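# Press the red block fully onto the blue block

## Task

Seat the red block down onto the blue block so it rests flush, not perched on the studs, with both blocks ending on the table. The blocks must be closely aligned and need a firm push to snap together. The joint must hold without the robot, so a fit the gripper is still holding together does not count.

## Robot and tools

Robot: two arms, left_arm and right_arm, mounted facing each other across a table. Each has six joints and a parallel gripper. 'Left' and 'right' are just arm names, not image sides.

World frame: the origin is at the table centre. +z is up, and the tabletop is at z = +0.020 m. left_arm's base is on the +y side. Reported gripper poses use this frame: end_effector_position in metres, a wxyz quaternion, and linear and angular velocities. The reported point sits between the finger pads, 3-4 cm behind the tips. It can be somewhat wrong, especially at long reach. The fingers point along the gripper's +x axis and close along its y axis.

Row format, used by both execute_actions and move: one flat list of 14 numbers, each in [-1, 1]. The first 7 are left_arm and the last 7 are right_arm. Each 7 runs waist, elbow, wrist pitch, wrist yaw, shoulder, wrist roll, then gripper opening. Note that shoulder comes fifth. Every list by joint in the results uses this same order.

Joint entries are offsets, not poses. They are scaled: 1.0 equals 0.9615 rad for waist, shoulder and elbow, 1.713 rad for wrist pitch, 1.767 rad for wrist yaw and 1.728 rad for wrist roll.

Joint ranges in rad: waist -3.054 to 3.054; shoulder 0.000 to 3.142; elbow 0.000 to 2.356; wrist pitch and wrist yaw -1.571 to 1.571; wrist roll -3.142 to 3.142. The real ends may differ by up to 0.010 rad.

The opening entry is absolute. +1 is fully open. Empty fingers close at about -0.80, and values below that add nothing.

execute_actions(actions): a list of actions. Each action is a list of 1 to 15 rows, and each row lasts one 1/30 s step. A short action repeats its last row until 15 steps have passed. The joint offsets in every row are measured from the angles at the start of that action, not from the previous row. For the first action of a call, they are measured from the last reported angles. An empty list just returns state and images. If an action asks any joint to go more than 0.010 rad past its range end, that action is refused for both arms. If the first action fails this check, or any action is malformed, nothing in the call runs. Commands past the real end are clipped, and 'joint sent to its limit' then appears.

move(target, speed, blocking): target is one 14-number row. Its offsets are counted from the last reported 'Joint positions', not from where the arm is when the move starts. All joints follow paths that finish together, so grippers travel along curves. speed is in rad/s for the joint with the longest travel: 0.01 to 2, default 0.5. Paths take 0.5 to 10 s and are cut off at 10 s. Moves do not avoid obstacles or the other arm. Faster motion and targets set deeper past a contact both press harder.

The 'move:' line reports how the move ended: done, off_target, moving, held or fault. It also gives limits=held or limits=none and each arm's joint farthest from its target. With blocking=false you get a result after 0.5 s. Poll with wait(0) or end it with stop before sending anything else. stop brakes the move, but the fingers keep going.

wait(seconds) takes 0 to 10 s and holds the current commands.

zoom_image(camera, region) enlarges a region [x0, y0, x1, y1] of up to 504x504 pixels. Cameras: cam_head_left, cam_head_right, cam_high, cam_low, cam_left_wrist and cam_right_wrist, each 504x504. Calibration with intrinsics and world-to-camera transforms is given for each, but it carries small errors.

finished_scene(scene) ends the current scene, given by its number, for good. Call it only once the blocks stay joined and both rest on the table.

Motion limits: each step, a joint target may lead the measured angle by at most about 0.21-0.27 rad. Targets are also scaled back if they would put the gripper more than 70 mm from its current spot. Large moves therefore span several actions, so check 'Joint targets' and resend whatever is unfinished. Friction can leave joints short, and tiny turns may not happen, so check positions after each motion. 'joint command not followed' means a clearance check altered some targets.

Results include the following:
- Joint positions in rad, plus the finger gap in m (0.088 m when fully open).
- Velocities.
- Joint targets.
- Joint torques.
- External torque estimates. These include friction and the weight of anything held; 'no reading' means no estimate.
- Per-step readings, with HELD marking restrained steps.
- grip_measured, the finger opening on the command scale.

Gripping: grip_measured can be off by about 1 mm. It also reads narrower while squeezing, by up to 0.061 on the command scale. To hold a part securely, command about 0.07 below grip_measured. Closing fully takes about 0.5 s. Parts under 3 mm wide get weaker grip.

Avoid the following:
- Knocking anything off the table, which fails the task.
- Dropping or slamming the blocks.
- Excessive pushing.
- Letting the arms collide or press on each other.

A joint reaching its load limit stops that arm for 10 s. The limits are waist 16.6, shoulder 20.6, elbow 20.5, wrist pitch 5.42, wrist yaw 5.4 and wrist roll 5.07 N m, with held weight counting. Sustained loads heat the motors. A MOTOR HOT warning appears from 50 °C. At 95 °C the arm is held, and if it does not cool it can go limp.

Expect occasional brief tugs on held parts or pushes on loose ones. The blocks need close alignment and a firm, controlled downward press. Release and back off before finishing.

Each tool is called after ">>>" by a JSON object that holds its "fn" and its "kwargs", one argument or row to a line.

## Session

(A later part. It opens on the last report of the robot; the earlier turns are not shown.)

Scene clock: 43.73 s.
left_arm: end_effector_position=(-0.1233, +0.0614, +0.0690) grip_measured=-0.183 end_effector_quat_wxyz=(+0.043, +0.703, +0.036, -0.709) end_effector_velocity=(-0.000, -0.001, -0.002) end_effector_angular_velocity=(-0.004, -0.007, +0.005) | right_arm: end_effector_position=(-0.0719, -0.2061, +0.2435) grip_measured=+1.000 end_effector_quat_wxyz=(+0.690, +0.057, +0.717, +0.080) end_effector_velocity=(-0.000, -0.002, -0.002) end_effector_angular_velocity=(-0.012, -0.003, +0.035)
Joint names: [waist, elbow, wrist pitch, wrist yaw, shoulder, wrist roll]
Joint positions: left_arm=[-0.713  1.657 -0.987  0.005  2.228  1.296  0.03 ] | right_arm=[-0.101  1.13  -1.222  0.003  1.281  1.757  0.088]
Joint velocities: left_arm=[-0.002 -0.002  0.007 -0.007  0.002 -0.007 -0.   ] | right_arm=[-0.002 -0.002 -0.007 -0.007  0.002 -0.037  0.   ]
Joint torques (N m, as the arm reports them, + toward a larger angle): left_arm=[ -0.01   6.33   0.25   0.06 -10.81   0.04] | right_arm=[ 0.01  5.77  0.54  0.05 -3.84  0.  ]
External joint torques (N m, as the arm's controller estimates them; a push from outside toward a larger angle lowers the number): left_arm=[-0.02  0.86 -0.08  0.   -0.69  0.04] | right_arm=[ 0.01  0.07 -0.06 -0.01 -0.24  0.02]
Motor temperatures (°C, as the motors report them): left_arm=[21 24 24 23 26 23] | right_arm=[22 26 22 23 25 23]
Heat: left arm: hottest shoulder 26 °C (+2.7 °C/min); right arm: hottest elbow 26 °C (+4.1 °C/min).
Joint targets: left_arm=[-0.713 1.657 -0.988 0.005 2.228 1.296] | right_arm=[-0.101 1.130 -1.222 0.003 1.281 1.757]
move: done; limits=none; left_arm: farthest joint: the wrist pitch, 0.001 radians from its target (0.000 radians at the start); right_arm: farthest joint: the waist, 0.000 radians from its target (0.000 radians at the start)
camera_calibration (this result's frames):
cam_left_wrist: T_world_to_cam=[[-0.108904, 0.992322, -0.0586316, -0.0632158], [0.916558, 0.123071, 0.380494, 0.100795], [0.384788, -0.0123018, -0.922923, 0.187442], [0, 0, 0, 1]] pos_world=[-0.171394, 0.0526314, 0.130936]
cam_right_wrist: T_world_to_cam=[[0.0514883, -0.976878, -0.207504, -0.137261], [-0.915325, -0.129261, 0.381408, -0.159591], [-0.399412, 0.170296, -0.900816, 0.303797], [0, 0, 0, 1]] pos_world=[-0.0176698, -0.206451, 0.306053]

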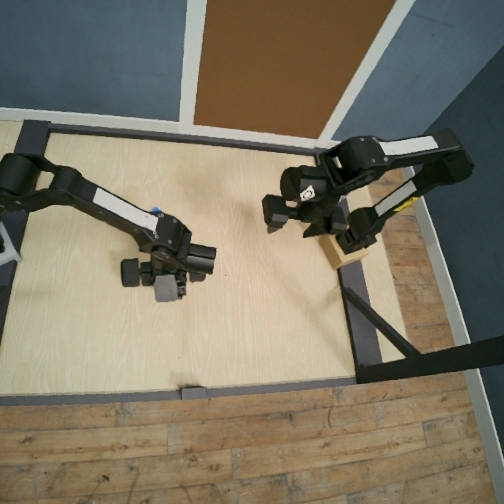

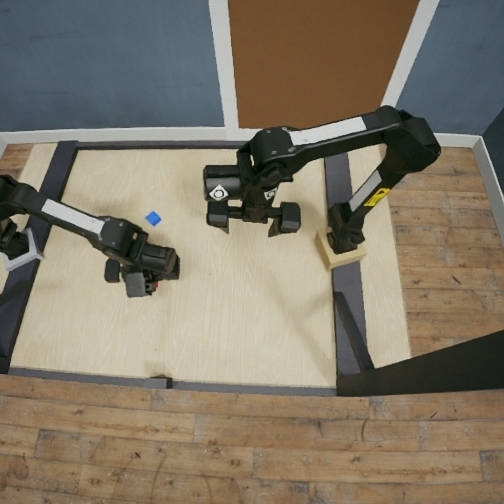

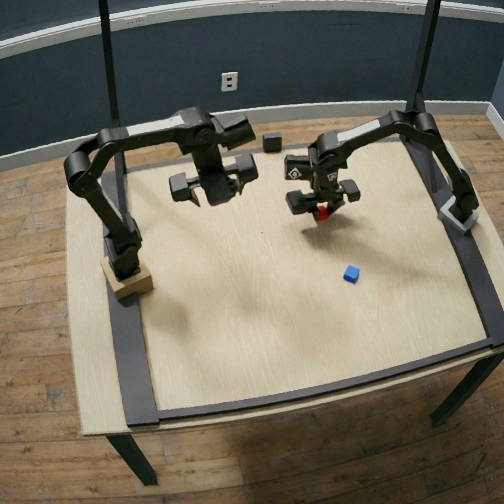

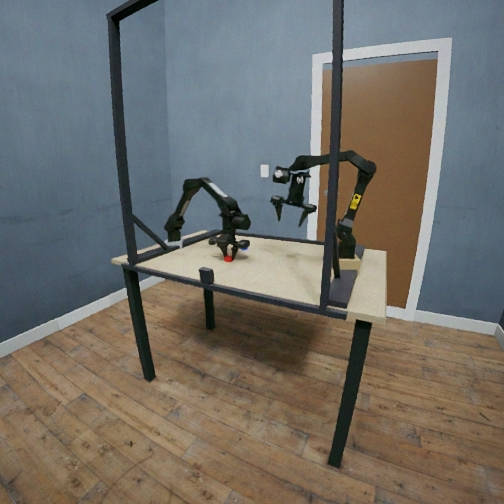

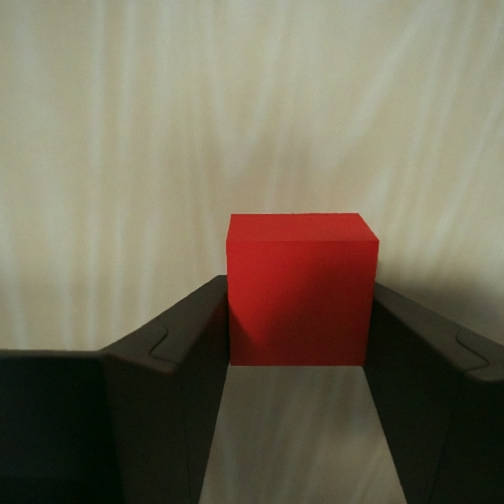

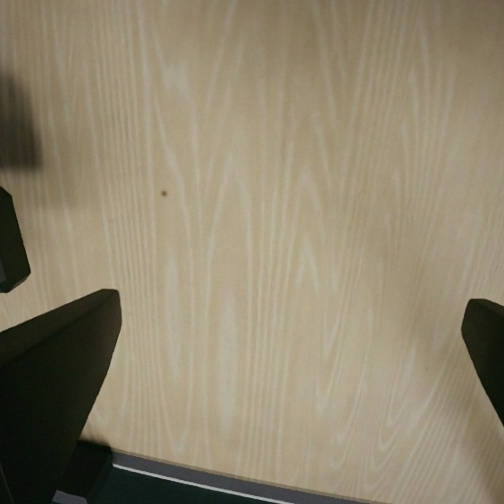

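>>> {"fn": "move", "kwargs": {
  "target": [0,0.175,-0.147,0,-0.105,0,-0.27,0,0,0,0,0,0,1],
  "speed": 0.3
}}

>>> {"fn": "move", "kwargs": {
  "target": [0.58,0,0,0,0,-0.071,-0.27,0,0,0,0,0,0,1]
}}

Scene clock: 51.90 s.
left_arm: end_effector_position=(-0.1221, +0.0685, +0.1432) grip_measured=-0.183 end_effector_quat_wxyz=(+0.042, +0.704, +0.036, -0.708) end_effector_velocity=(+0.001, +0.005, -0.002) end_effector_angular_velocity=(+0.025, -0.011, +0.020) | right_arm: end_effector_position=(-0.0719, -0.2061, +0.2435) grip_measured=+1.000 end_effector_quat_wxyz=(+0.690, +0.057, +0.717, +0.080) end_effector_velocity=(-0.003, +0.000, +0.000) end_effector_angular_velocity=(+0.003, +0.021, +0.009)
Joint names: [waist, elbow, wrist pitch, wrist yaw, shoulder, wrist roll]
Joint positions: left_arm=[-0.713  1.813 -1.236  0.005  2.138  1.296  0.03 ] | right_arm=[-0.101  1.13  -1.222  0.003  1.281  1.757  0.088]
Joint velocities: left_arm=[-0.002 -0.002 -0.022 -0.007  0.002 -0.022 -0.   ] | right_arm=[-0.002 -0.002  0.007 -0.022 -0.002 -0.007  0.   ]
Joint torques (N m, as the arm reports them, + toward a larger angle): left_arm=[  0.01   8.16   0.13   0.04 -11.64   0.08] | right_arm=[ 0.01  5.78  0.53  0.05 -3.84  0.  ]
External joint torques (N m, as the arm's controller estimates them; a push from outside toward a larger angle lowers the number): left_arm=[ 0.02  2.5  -0.16 -0.02 -1.85  0.07] | right_arm=[-0.01  0.05 -0.07 -0.01 -0.19  0.01]
Motor temperatures (°C, as the motors report them): left_arm=[21 25 24 23 27 23] | right_arm=[22 27 22 23 25 23]
Heat: left arm: hottest shoulder 27 °C (+3.5 °C/min); right arm: hottest elbow 27 °C (+4.6 °C/min).
Joint targets: left_arm=[-0.713 1.825 -1.239 0.005 2.127 1.296] | right_arm=[-0.101 1.130 -1.222 0.003 1.281 1.757]
move: off_target (left_arm); limits=none; left_arm: farthest joint: the elbow, 0.012 radians from its target (0.168 radians at the start); right_arm: farthest joint: the waist, 0.000 radians from its target (0.000 radians at the start)
camera_calibration (this result's frames):
cam_left_wrist: T_world_to_cam=[[-0.108879, 0.992473, -0.056064, -0.0661864], [0.916392, 0.122067, 0.381215, 0.0705437], [0.385189, -0.00987022, -0.922785, 0.255446], [0, 0, 0, 1]] pos_world=[-0.170247, 0.0595984, 0.205119]
cam_right_wrist: T_world_to_cam=[[0.0514883, -0.976878, -0.207504, -0.137261], [-0.915325, -0.129261, 0.381408, -0.159591], [-0.399412, 0.170296, -0.900816, 0.303797], [0, 0, 0, 1]] pos_world=[-0.0176698, -0.206451, 0.306053]

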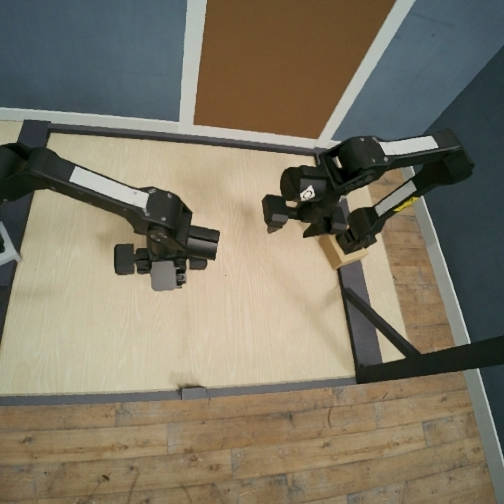

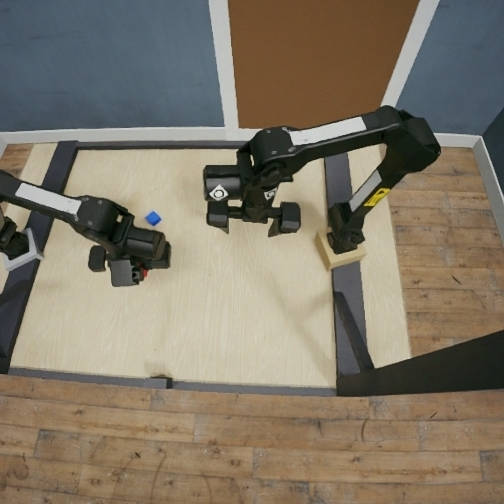

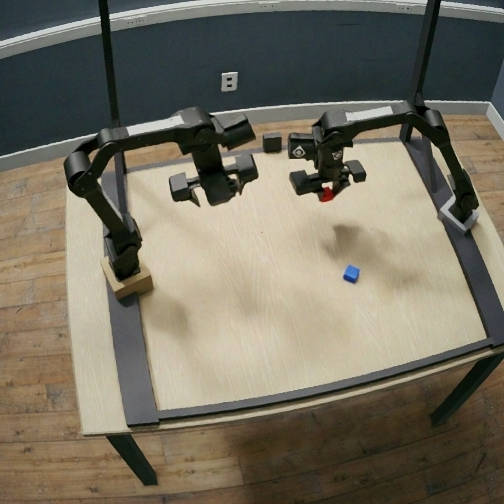

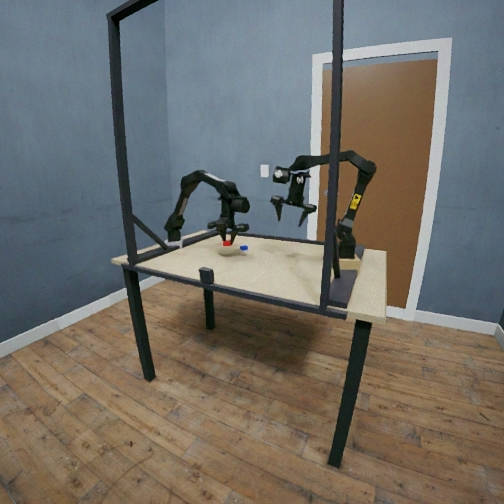

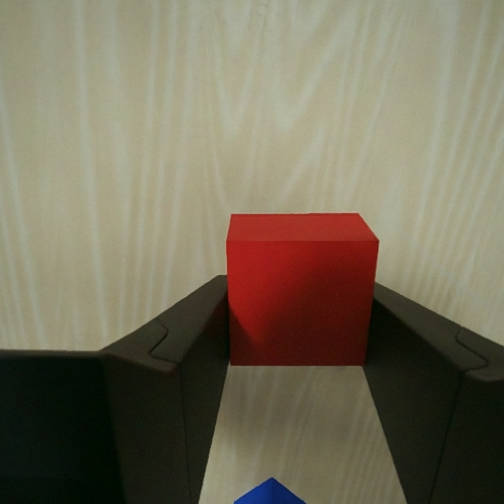

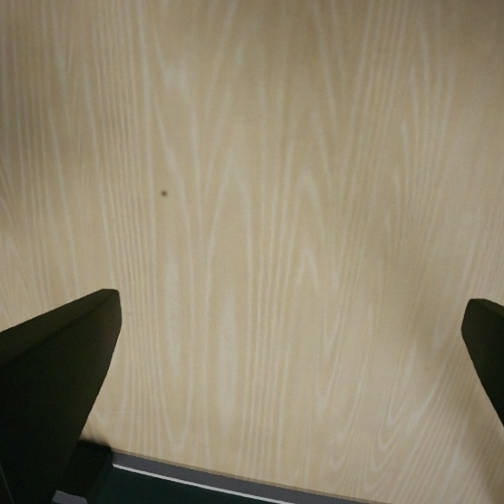

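Scene clock: 53.47 s.
left_arm: end_effector_position=(+0.1048, +0.0944, +0.1432) grip_measured=-0.183 end_effector_quat_wxyz=(+0.275, +0.651, +0.268, -0.655) end_effector_velocity=(+0.001, +0.005, +0.002) end_effector_angular_velocity=(+0.024, -0.014, +0.005) | right_arm: end_effector_position=(-0.0719, -0.2061, +0.2435) grip_measured=+1.000 end_effector_quat_wxyz=(+0.690, +0.057, +0.717, +0.080) end_effector_velocity=(-0.001, +0.001, +0.000) end_effector_angular_velocity=(+0.006, +0.007, +0.006)
Joint names: [waist, elbow, wrist pitch, wrist yaw, shoulder, wrist roll]
Joint positions: left_arm=[-0.156  1.813 -1.236  0.005  2.138  1.177  0.03 ] | right_arm=[-0.101  1.13  -1.222  0.003  1.281  1.757  0.088]
Joint velocities: left_arm=[-0.002  0.002 -0.022 -0.022 -0.002 -0.007  0.   ] | right_arm=[-0.002 -0.002  0.007 -0.007 -0.002 -0.007  0.   ]
Joint torques (N m, as the arm reports them, + toward a larger angle): left_arm=[ -0.02   6.77   0.35   0.01 -10.42  -0.13] | right_arm=[ 0.01  5.78  0.54  0.04 -3.84  0.  ]
External joint torques (N m, as the arm's controller estimates them; a push from outside toward a larger angle lowers the number): left_arm=[-0.13  1.01  0.03 -0.03 -0.53 -0.13] | right_arm=[ 0.01  0.07 -0.07 -0.01 -0.23  0.01]
Motor temperatures (°C, as the motors report them): left_arm=[21 25 24 23 28 23] | right_arm=[22 27 22 23 25 23]
Heat: left arm: hottest shoulder 28 °C (+4.5 °C/min); right arm: hottest elbow 27 °C (+4.5 °C/min).
Joint targets: left_arm=[-0.156 1.813 -1.236 0.005 2.138 1.173] | right_arm=[-0.101 1.130 -1.222 0.003 1.281 1.757]
move: done; limits=none; left_arm: farthest joint: the wrist roll, 0.004 radians from its target (0.123 radians at the start); right_arm: farthest joint: the waist, 0.000 radians from its target (0.000 radians at the start)
camera_calibration (this result's frames):
cam_left_wrist: T_world_to_cam=[[-0.705953, 0.706111, -0.0551234, 0.0222926], [0.639005, 0.668558, 0.380399, -0.162931], [0.305457, 0.233319, -0.923178, 0.153765], [0, 0, 0, 1]] pos_world=[0.0728826, 0.0573113, 0.20516]
cam_right_wrist: T_world_to_cam=[[0.0514883, -0.976878, -0.207504, -0.137261], [-0.915325, -0.129261, 0.381408, -0.159591], [-0.399412, 0.170296, -0.900816, 0.303797], [0, 0, 0, 1]] pos_world=[-0.0176698, -0.206451, 0.306053]

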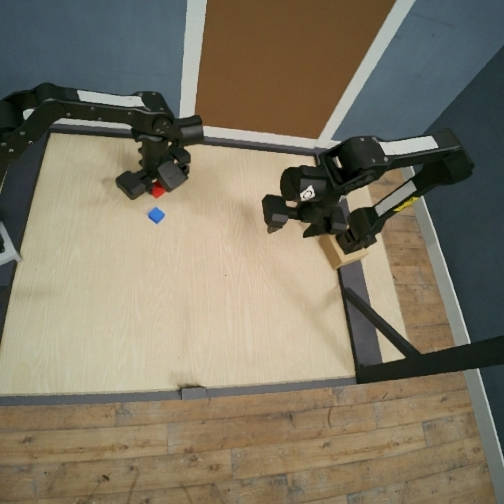

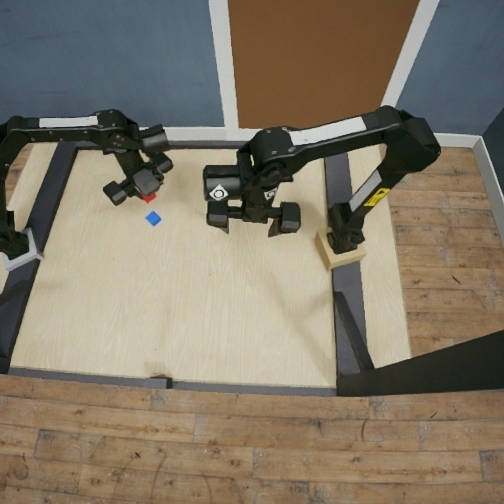

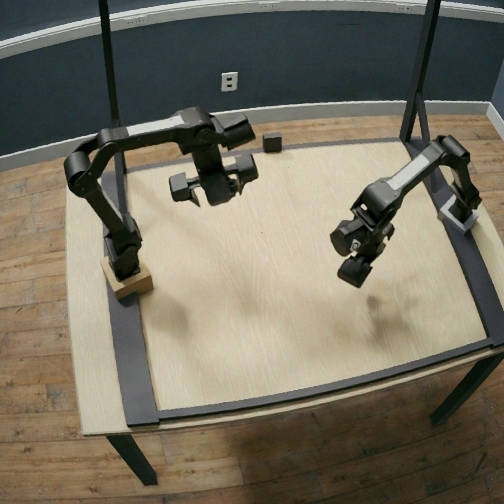

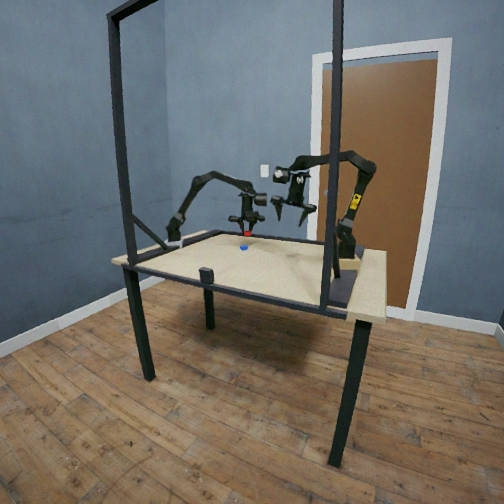

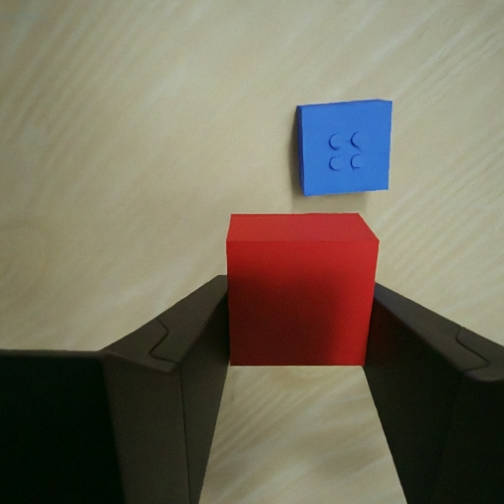

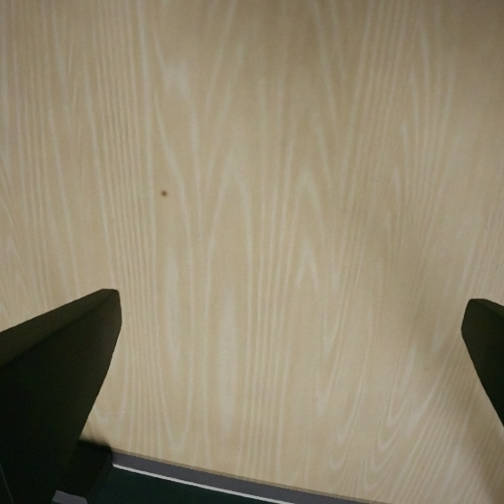

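>>> {"fn": "move", "kwargs": {
  "target": [-0.082,-0.195,0.104,0,0,-0.08,-0.27,0,0,0,0,0,0,1],
  "speed": 0.15
}}

Scene clock: 63.93 s.
left_arm: end_effector_position=(+0.0731, +0.0905, +0.1000) grip_measured=-0.183 end_effector_quat_wxyz=(+0.294, +0.643, +0.287, -0.647) end_effector_velocity=(-0.001, +0.002, +0.000) end_effector_angular_velocity=(+0.009, -0.005, +0.005) | right_arm: end_effector_position=(-0.0719, -0.2061, +0.2435) grip_measured=+1.000 end_effector_quat_wxyz=(+0.690, +0.057, +0.717, +0.080) end_effector_velocity=(-0.001, -0.002, +0.001) end_effector_angular_velocity=(-0.004, +0.005, +0.011)
Joint names: [waist, elbow, wrist pitch, wrist yaw, shoulder, wrist roll]
Joint positions: left_arm=[-0.232  1.639 -1.061  0.005  2.138  1.042  0.03 ] | right_arm=[-0.101  1.13  -1.222  0.003  1.281  1.757  0.088]
Joint velocities: left_arm=[-0.002 -0.002 -0.007 -0.007 -0.002 -0.007 -0.   ] | right_arm=[ 0.002  0.002 -0.007 -0.007 -0.002 -0.007  0.   ]
Joint torques (N m, as the arm reports them, + toward a larger angle): left_arm=[ -0.33   4.99   0.53   0.04 -10.27  -0.13] | right_arm=[ 0.02  5.77  0.54  0.05 -3.85  0.  ]
External joint torques (N m, as the arm's controller estimates them; a push from outside toward a larger angle lowers the number): left_arm=[-0.33 -0.64  0.2  -0.02 -0.51 -0.13] | right_arm=[ 0.    0.06 -0.06 -0.01 -0.21  0.01]
Motor temperatures (°C, as the motors report them): left_arm=[21 25 24 23 29 23] | right_arm=[22 27 22 23 25 23]
Heat: left arm: hottest shoulder 29 °C (+5.0 °C/min); right arm: hottest elbow 27 °C (+3.0 °C/min).
Joint targets: left_arm=[-0.236 1.626 -1.058 0.005 2.138 1.039] | right_arm=[-0.101 1.130 -1.222 0.003 1.281 1.757]
move: off_target (left_arm); limits=none; left_arm: farthest joint: the elbow, 0.013 radians from its target (0.188 radians at the start); right_arm: farthest joint: the waist, 0.000 radians from its target (0.000 radians at the start)
camera_calibration (this result's frames):
cam_left_wrist: T_world_to_cam=[[-0.746508, 0.663133, -0.0545972, 0.00705326], [0.598855, 0.705372, 0.379241, -0.123883], [0.289999, 0.250411, -0.923686, 0.124053], [0, 0, 0, 1]] pos_world=[0.0434782, 0.0516423, 0.161953]
cam_right_wrist: T_world_to_cam=[[0.0514883, -0.976878, -0.207504, -0.137261], [-0.915325, -0.129261, 0.381408, -0.159591], [-0.399412, 0.170296, -0.900816, 0.303797], [0, 0, 0, 1]] pos_world=[-0.0176698, -0.206451, 0.306053]

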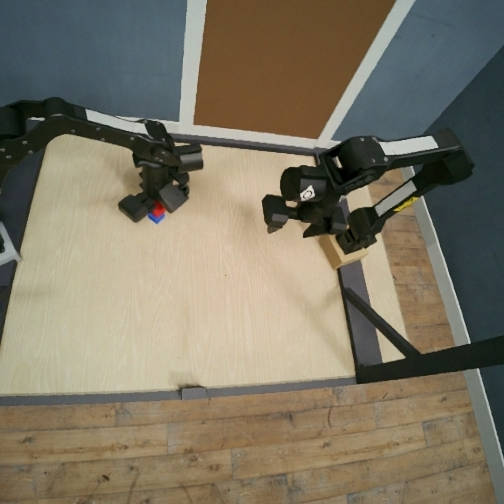

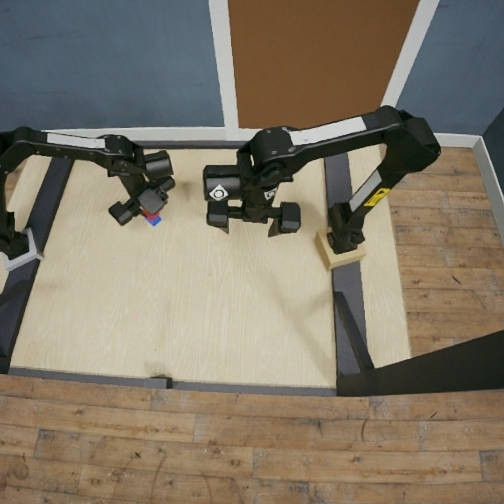

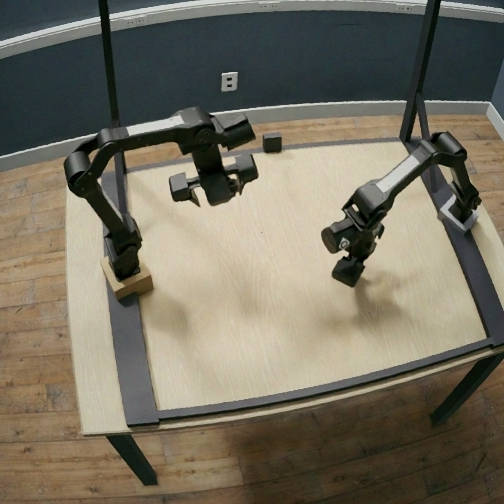

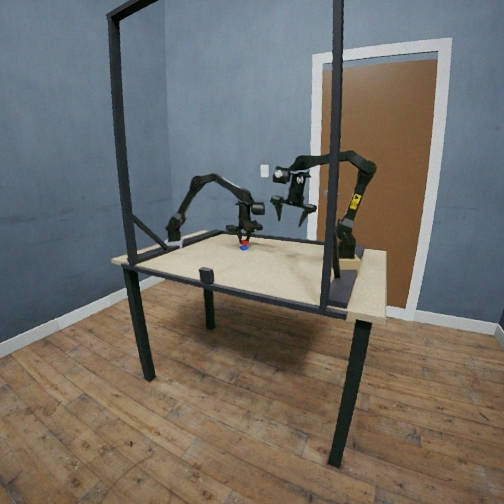

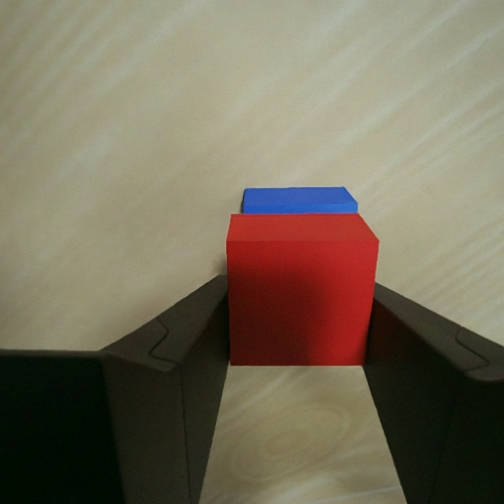

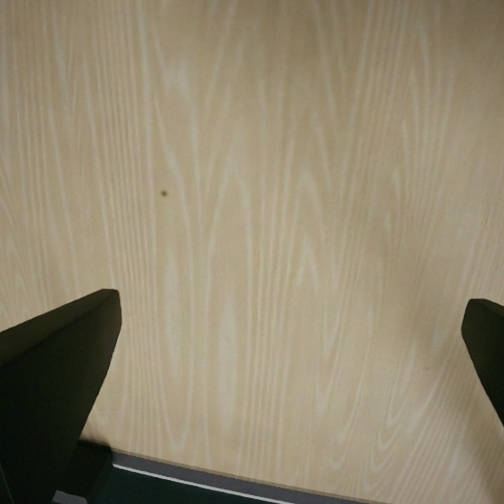

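>>> {"fn": "zoom_image", "kwargs": {
  "camera": "cam_left_wrist",
  "region": [216,170,396,260]
}}

Region (216, 170, 396, 260) of cam_left_wrist's 504x504 image, scaled by 2.800, with more detail than that image has.

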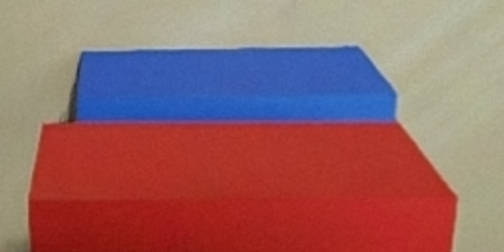

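>>> {"fn": "move", "kwargs": {
  "target": [0,-0.047,0.0175,0,-0.017,-0.008,-0.27,0,0,0,0,0,0,1],
  "speed": 0.05
}}

>>> {"fn": "zoom_image", "kwargs": {
  "camera": "cam_left_wrist",
  "region": [216,170,396,260]
}}

Scene clock: 74.33 s.
left_arm: end_effector_position=(+0.0721, +0.0935, +0.0929) grip_measured=-0.183 end_effector_quat_wxyz=(+0.296, +0.641, +0.292, -0.645) end_effector_velocity=(-0.004, -0.001, +0.001) end_effector_angular_velocity=(-0.009, +0.005, -0.015) | right_arm: end_effector_position=(-0.0719, -0.2061, +0.2435) grip_measured=+1.000 end_effector_quat_wxyz=(+0.690, +0.057, +0.717, +0.080) end_effector_velocity=(-0.000, -0.002, -0.001) end_effector_angular_velocity=(-0.008, +0.004, +0.006)
Joint names: [waist, elbow, wrist pitch, wrist yaw, shoulder, wrist roll]
Joint positions: left_arm=[-0.232  1.607 -1.034  0.005  2.137  1.032  0.03 ] | right_arm=[-0.101  1.13  -1.222  0.003  1.281  1.757  0.088]
Joint velocities: left_arm=[-0.007 -0.007  0.007  0.007 -0.007  0.007 -0.   ] | right_arm=[-0.002 -0.002 -0.007 -0.007 -0.002 -0.007  0.   ]
Joint torques (N m, as the arm reports them, + toward a larger angle): left_arm=[ -0.12   4.92   0.55   0.07 -12.05  -0.1 ] | right_arm=[ 0.02  5.78  0.54  0.05 -3.85  0.  ]
External joint torques (N m, as the arm's controller estimates them; a push from outside toward a larger angle lowers the number): left_arm=[-0.1  -0.65  0.21  0.01 -2.38 -0.1 ] | right_arm=[ 0.01  0.06 -0.06 -0.01 -0.19  0.01]
Motor temperatures (°C, as the motors report them): left_arm=[21 25 24 23 30 23] | right_arm=[22 27 22 23 25 23]
Heat: left arm: hottest shoulder 30 °C (+6.1 °C/min); right arm: hottest elbow 27 °C (+2.0 °C/min).
Joint targets: left_arm=[-0.232 1.594 -1.031 0.005 2.122 1.028] | right_arm=[-0.101 1.130 -1.222 0.003 1.281 1.757]
move: off_target (left_arm); limits=none; left_arm: farthest joint: the shoulder, 0.015 radians from its target (0.017 radians at the start); right_arm: farthest joint: the waist, 0.000 radians from its target (0.000 radians at the start)
camera_calibration (this result's frames):
cam_left_wrist: T_world_to_cam=[[-0.753605, 0.655277, -0.0518755, 0.00493989], [0.591696, 0.710621, 0.380675, -0.122838], [0.286312, 0.256184, -0.923253, 0.116761], [0, 0, 0, 1]] pos_world=[0.0429752, 0.0541415, 0.154818]
cam_right_wrist: T_world_to_cam=[[0.0514883, -0.976878, -0.207504, -0.137261], [-0.915325, -0.129261, 0.381408, -0.159591], [-0.399412, 0.170296, -0.900816, 0.303797], [0, 0, 0, 1]] pos_world=[-0.0176698, -0.206451, 0.306053]

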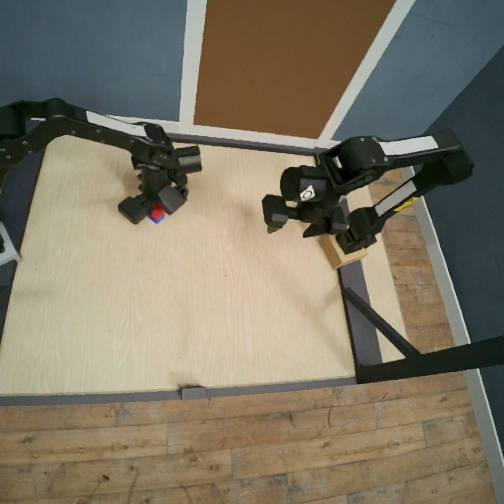

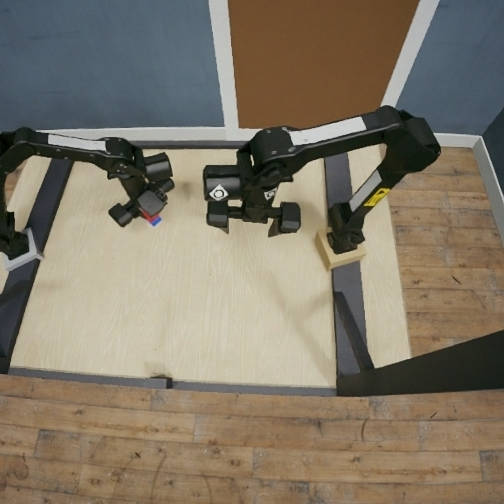

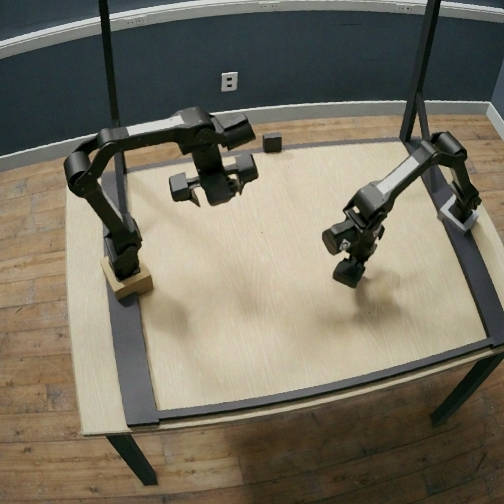

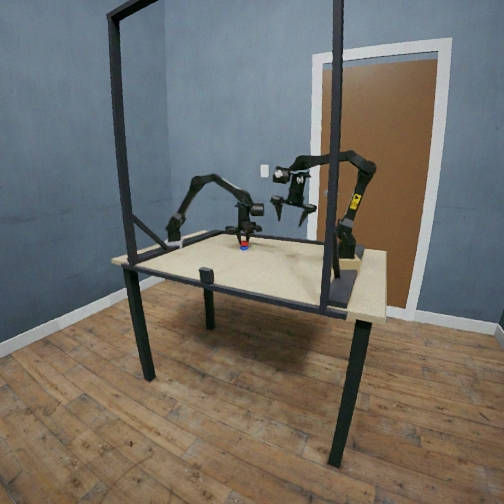

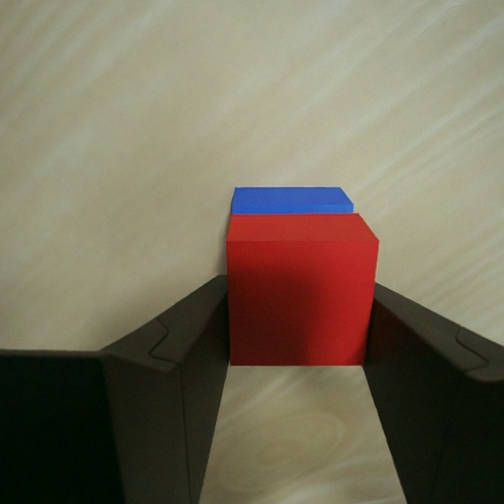

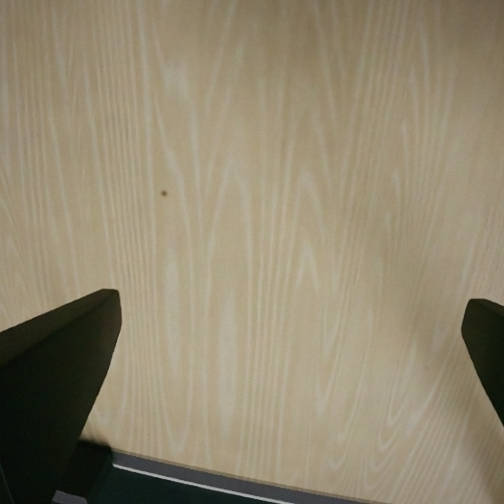

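Region (216, 170, 396, 260) of cam_left_wrist's 504x504 image, scaled by 2.800, with more detail than that image has.

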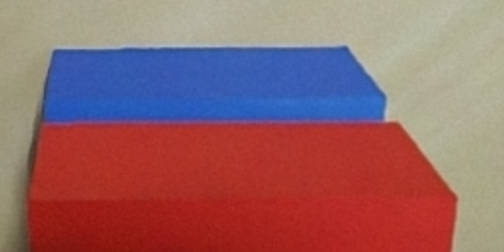

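>>> {"fn": "move", "kwargs": {
  "target": [-0.006,-0.012,0.005,0,0.022,0,-0.27,0,0,0,0,0,0,1],
  "speed": 0.03
}}

>>> {"fn": "zoom_image", "kwargs": {
  "camera": "cam_left_wrist",
  "region": [216,170,396,260]
}}

Scene clock: 79.83 s.
left_arm: end_effector_position=(+0.0716, +0.0925, +0.0905) grip_measured=-0.183 end_effector_quat_wxyz=(+0.295, +0.641, +0.291, -0.645) end_effector_velocity=(-0.001, +0.003, -0.001) end_effector_angular_velocity=(+0.014, -0.003, +0.005) | right_arm: end_effector_position=(-0.0719, -0.2061, +0.2435) grip_measured=+1.000 end_effector_quat_wxyz=(+0.690, +0.057, +0.717, +0.080) end_effector_velocity=(+0.000, -0.004, +0.000) end_effector_angular_velocity=(-0.018, +0.002, +0.006)
Joint names: [waist, elbow, wrist pitch, wrist yaw, shoulder, wrist roll]
Joint positions: left_arm=[-0.234  1.606 -1.028  0.005  2.143  1.032  0.03 ] | right_arm=[-0.101  1.13  -1.222  0.003  1.281  1.757  0.088]
Joint velocities: left_arm=[-0.002 -0.007 -0.007 -0.007 -0.002 -0.007 -0.   ] | right_arm=[-0.002  0.002 -0.022 -0.007 -0.002 -0.007  0.   ]
Joint torques (N m, as the arm reports them, + toward a larger angle): left_arm=[-0.47  5.18  0.55  0.02 -8.39  0.07] | right_arm=[ 0.01  5.77  0.54  0.04 -3.84  0.  ]
External joint torques (N m, as the arm's controller estimates them; a push from outside toward a larger angle lowers the number): left_arm=[-0.47 -0.35  0.23 -0.03  1.3   0.07] | right_arm=[ 0.02  0.05 -0.04 -0.02 -0.17  0.01]
Motor temperatures (°C, as the motors report them): left_arm=[21 25 24 23 31 23] | right_arm=[22 27 22 23 25 23]
Heat: left arm: hottest shoulder 31 °C (+7.0 °C/min); right arm: hottest elbow 27 °C (+2.0 °C/min).
Joint targets: left_arm=[-0.238 1.595 -1.025 0.005 2.158 1.032] | right_arm=[-0.101 1.130 -1.222 0.003 1.281 1.757]
move: off_target (left_arm); limits=none; left_arm: farthest joint: the shoulder, 0.016 radians from its target (0.022 radians at the start); right_arm: farthest joint: the waist, 0.000 radians from its target (0.000 radians at the start)
camera_calibration (this result's frames):
cam_left_wrist: T_world_to_cam=[[-0.752366, 0.656751, -0.0512207, 0.00474932], [0.593141, 0.709214, 0.381049, -0.12096], [0.286581, 0.256307, -0.923135, 0.114854], [0, 0, 0, 1]] pos_world=[0.0424044, 0.0532293, 0.152361]
cam_right_wrist: T_world_to_cam=[[0.0514883, -0.976878, -0.207504, -0.137261], [-0.915325, -0.129261, 0.381408, -0.159591], [-0.399412, 0.170296, -0.900816, 0.303797], [0, 0, 0, 1]] pos_world=[-0.0176698, -0.206451, 0.306053]

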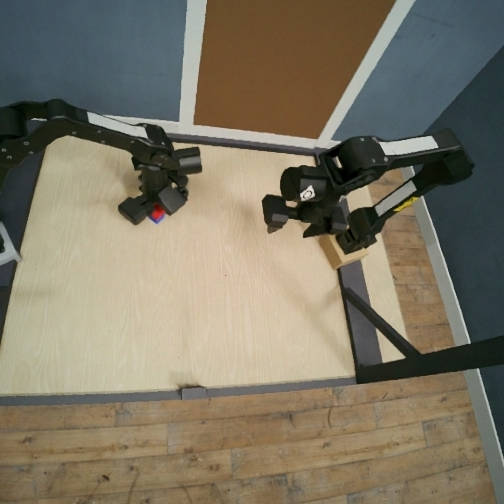

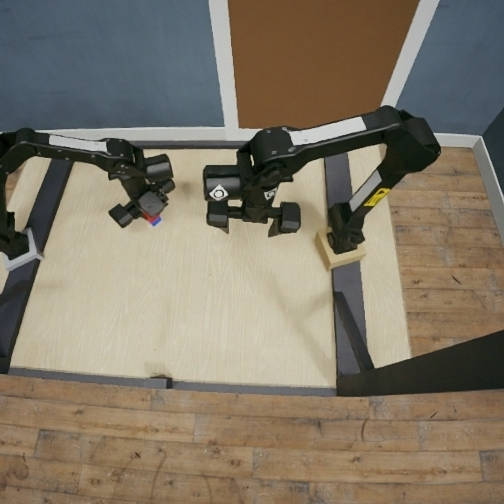

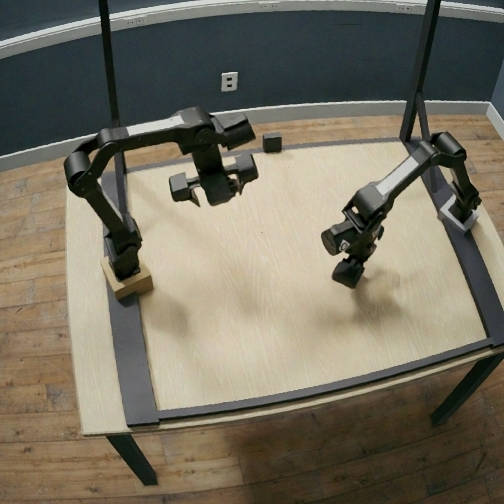

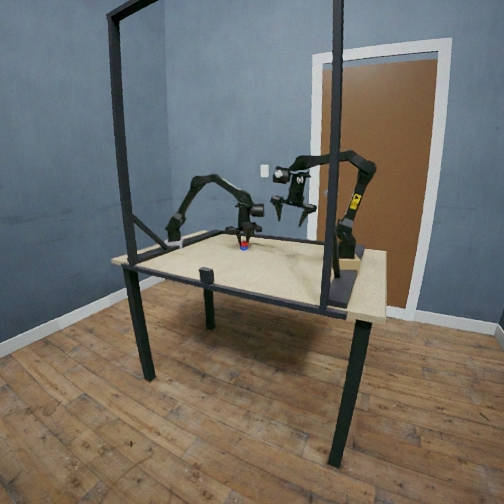

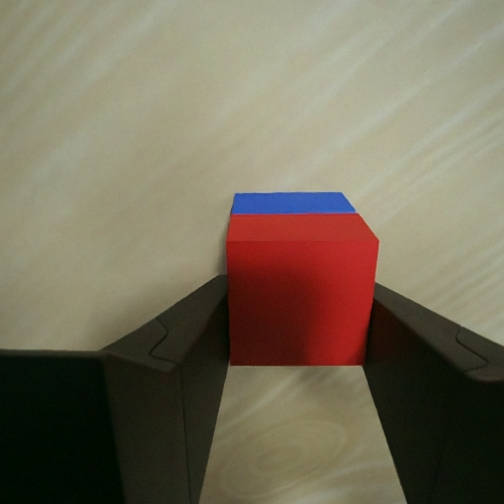

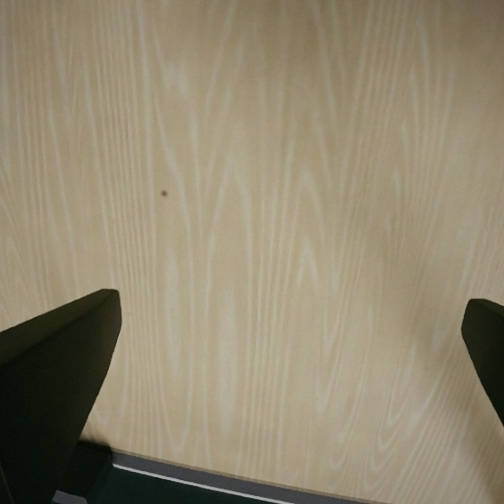

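Region (216, 170, 396, 260) of cam_left_wrist's 504x504 image, scaled by 2.800, with more detail than that image has.

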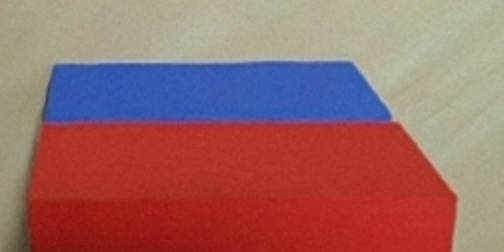

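>>> {"fn": "move", "kwargs": {
  "target": [-0.003,-0.06,0.011,0,0.075,0,-0.35,0,0,0,0,0,0,1],
  "speed": 0.03
}}

>>> {"fn": "zoom_image", "kwargs": {
  "camera": "cam_left_wrist",
  "region": [216,170,396,260]
}}

Scene clock: 86.57 s.
left_arm: end_effector_position=(+0.0706, +0.0953, +0.0814) grip_measured=-0.183 end_effector_quat_wxyz=(+0.290, +0.642, +0.296, -0.645) end_effector_velocity=(-0.002, +0.000, -0.003) end_effector_angular_velocity=(-0.000, +0.008, -0.010) | right_arm: end_effector_position=(-0.0719, -0.2061, +0.2435) grip_measured=+1.000 end_effector_quat_wxyz=(+0.690, +0.057, +0.717, +0.080) end_effector_velocity=(+0.000, -0.003, -0.001) end_effector_angular_velocity=(-0.008, +0.001, +0.021)
Joint names: [waist, elbow, wrist pitch, wrist yaw, shoulder, wrist roll]
Joint positions: left_arm=[-0.234  1.587 -1.011  0.005  2.154  1.032  0.03 ] | right_arm=[-0.101  1.13  -1.222  0.003  1.281  1.757  0.088]
Joint velocities: left_arm=[-0.002 -0.007  0.007  0.007  0.002  0.007  0.   ] | right_arm=[-0.002 -0.007 -0.007 -0.007 -0.007 -0.022  0.   ]
Joint torques (N m, as the arm reports them, + toward a larger angle): left_arm=[-0.42  1.61  0.56  0.07 -2.94  0.01] | right_arm=[ 0.01  5.78  0.54  0.05 -3.85  0.  ]
External joint torques (N m, as the arm's controller estimates them; a push from outside toward a larger angle lowers the number): left_arm=[-0.4  -3.83  0.24  0.02  6.67  0.01] | right_arm=[ 0.01  0.12 -0.05 -0.01 -0.24  0.01]
Motor temperatures (°C, as the motors report them): left_arm=[21 25 24 23 30 23] | right_arm=[22 28 22 23 25 23]
Heat: left arm: hottest shoulder 30 °C (+6.1 °C/min); right arm: hottest elbow 28 °C (+2.0 °C/min).
Joint targets: left_arm=[-0.237 1.549 -1.009 0.005 2.215 1.032] | right_arm=[-0.101 1.130 -1.222 0.003 1.281 1.757]
move: off_target (left_arm); limits=none; left_arm: farthest joint: the shoulder, 0.061 radians from its target (0.072 radians at the start); right_arm: farthest joint: the waist, 0.000 radians from its target (0.000 radians at the start)
camera_calibration (this result's frames):
cam_left_wrist: T_world_to_cam=[[-0.752569, 0.657371, -0.0387749, 0.000704317], [0.594876, 0.703916, 0.388104, -0.119113], [0.282423, 0.269009, -0.920799, 0.104873], [0, 0, 0, 1]] pos_world=[0.0417689, 0.0551707, 0.142823]
cam_right_wrist: T_world_to_cam=[[0.0514883, -0.976878, -0.207504, -0.137261], [-0.915325, -0.129261, 0.381408, -0.159591], [-0.399412, 0.170296, -0.900816, 0.303797], [0, 0, 0, 1]] pos_world=[-0.0176698, -0.206451, 0.306053]

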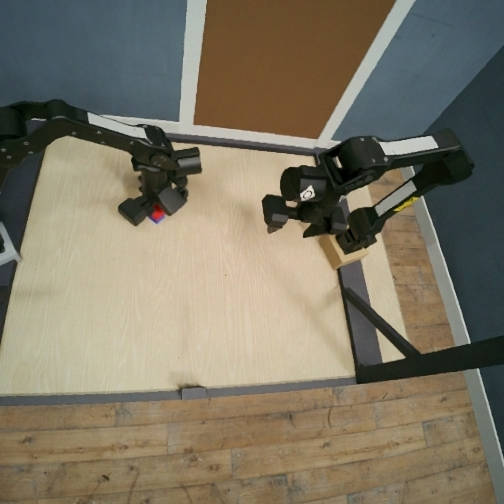

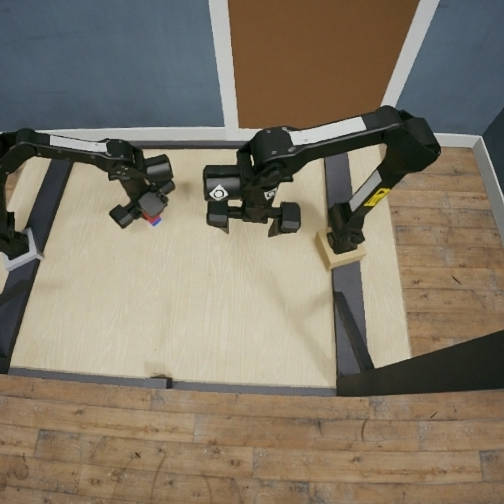

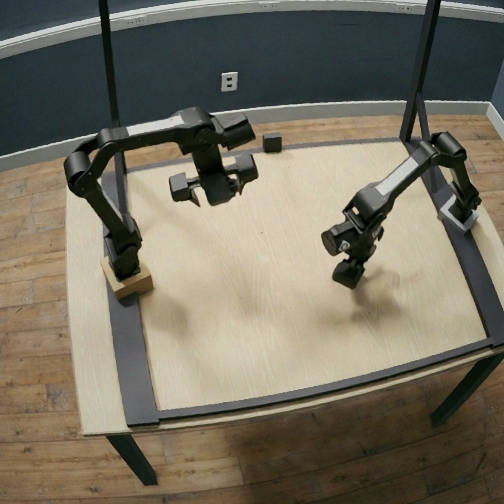

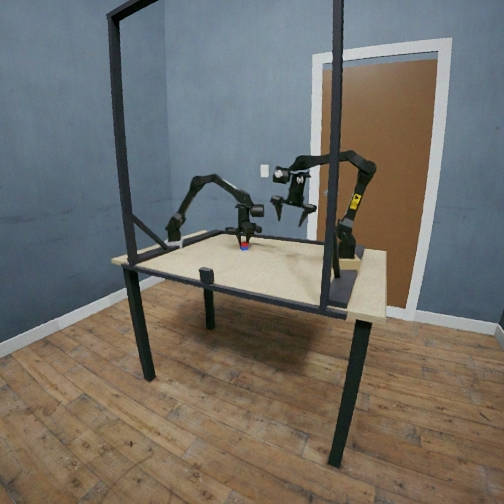

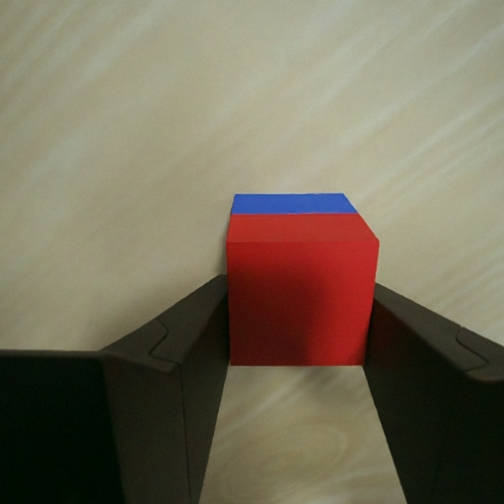

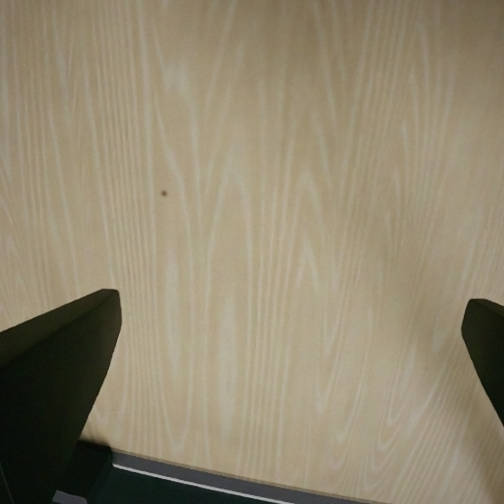

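Region (216, 170, 396, 260) of cam_left_wrist's 504x504 image, scaled by 2.800, with more detail than that image has.

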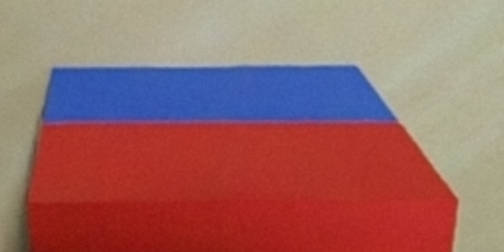

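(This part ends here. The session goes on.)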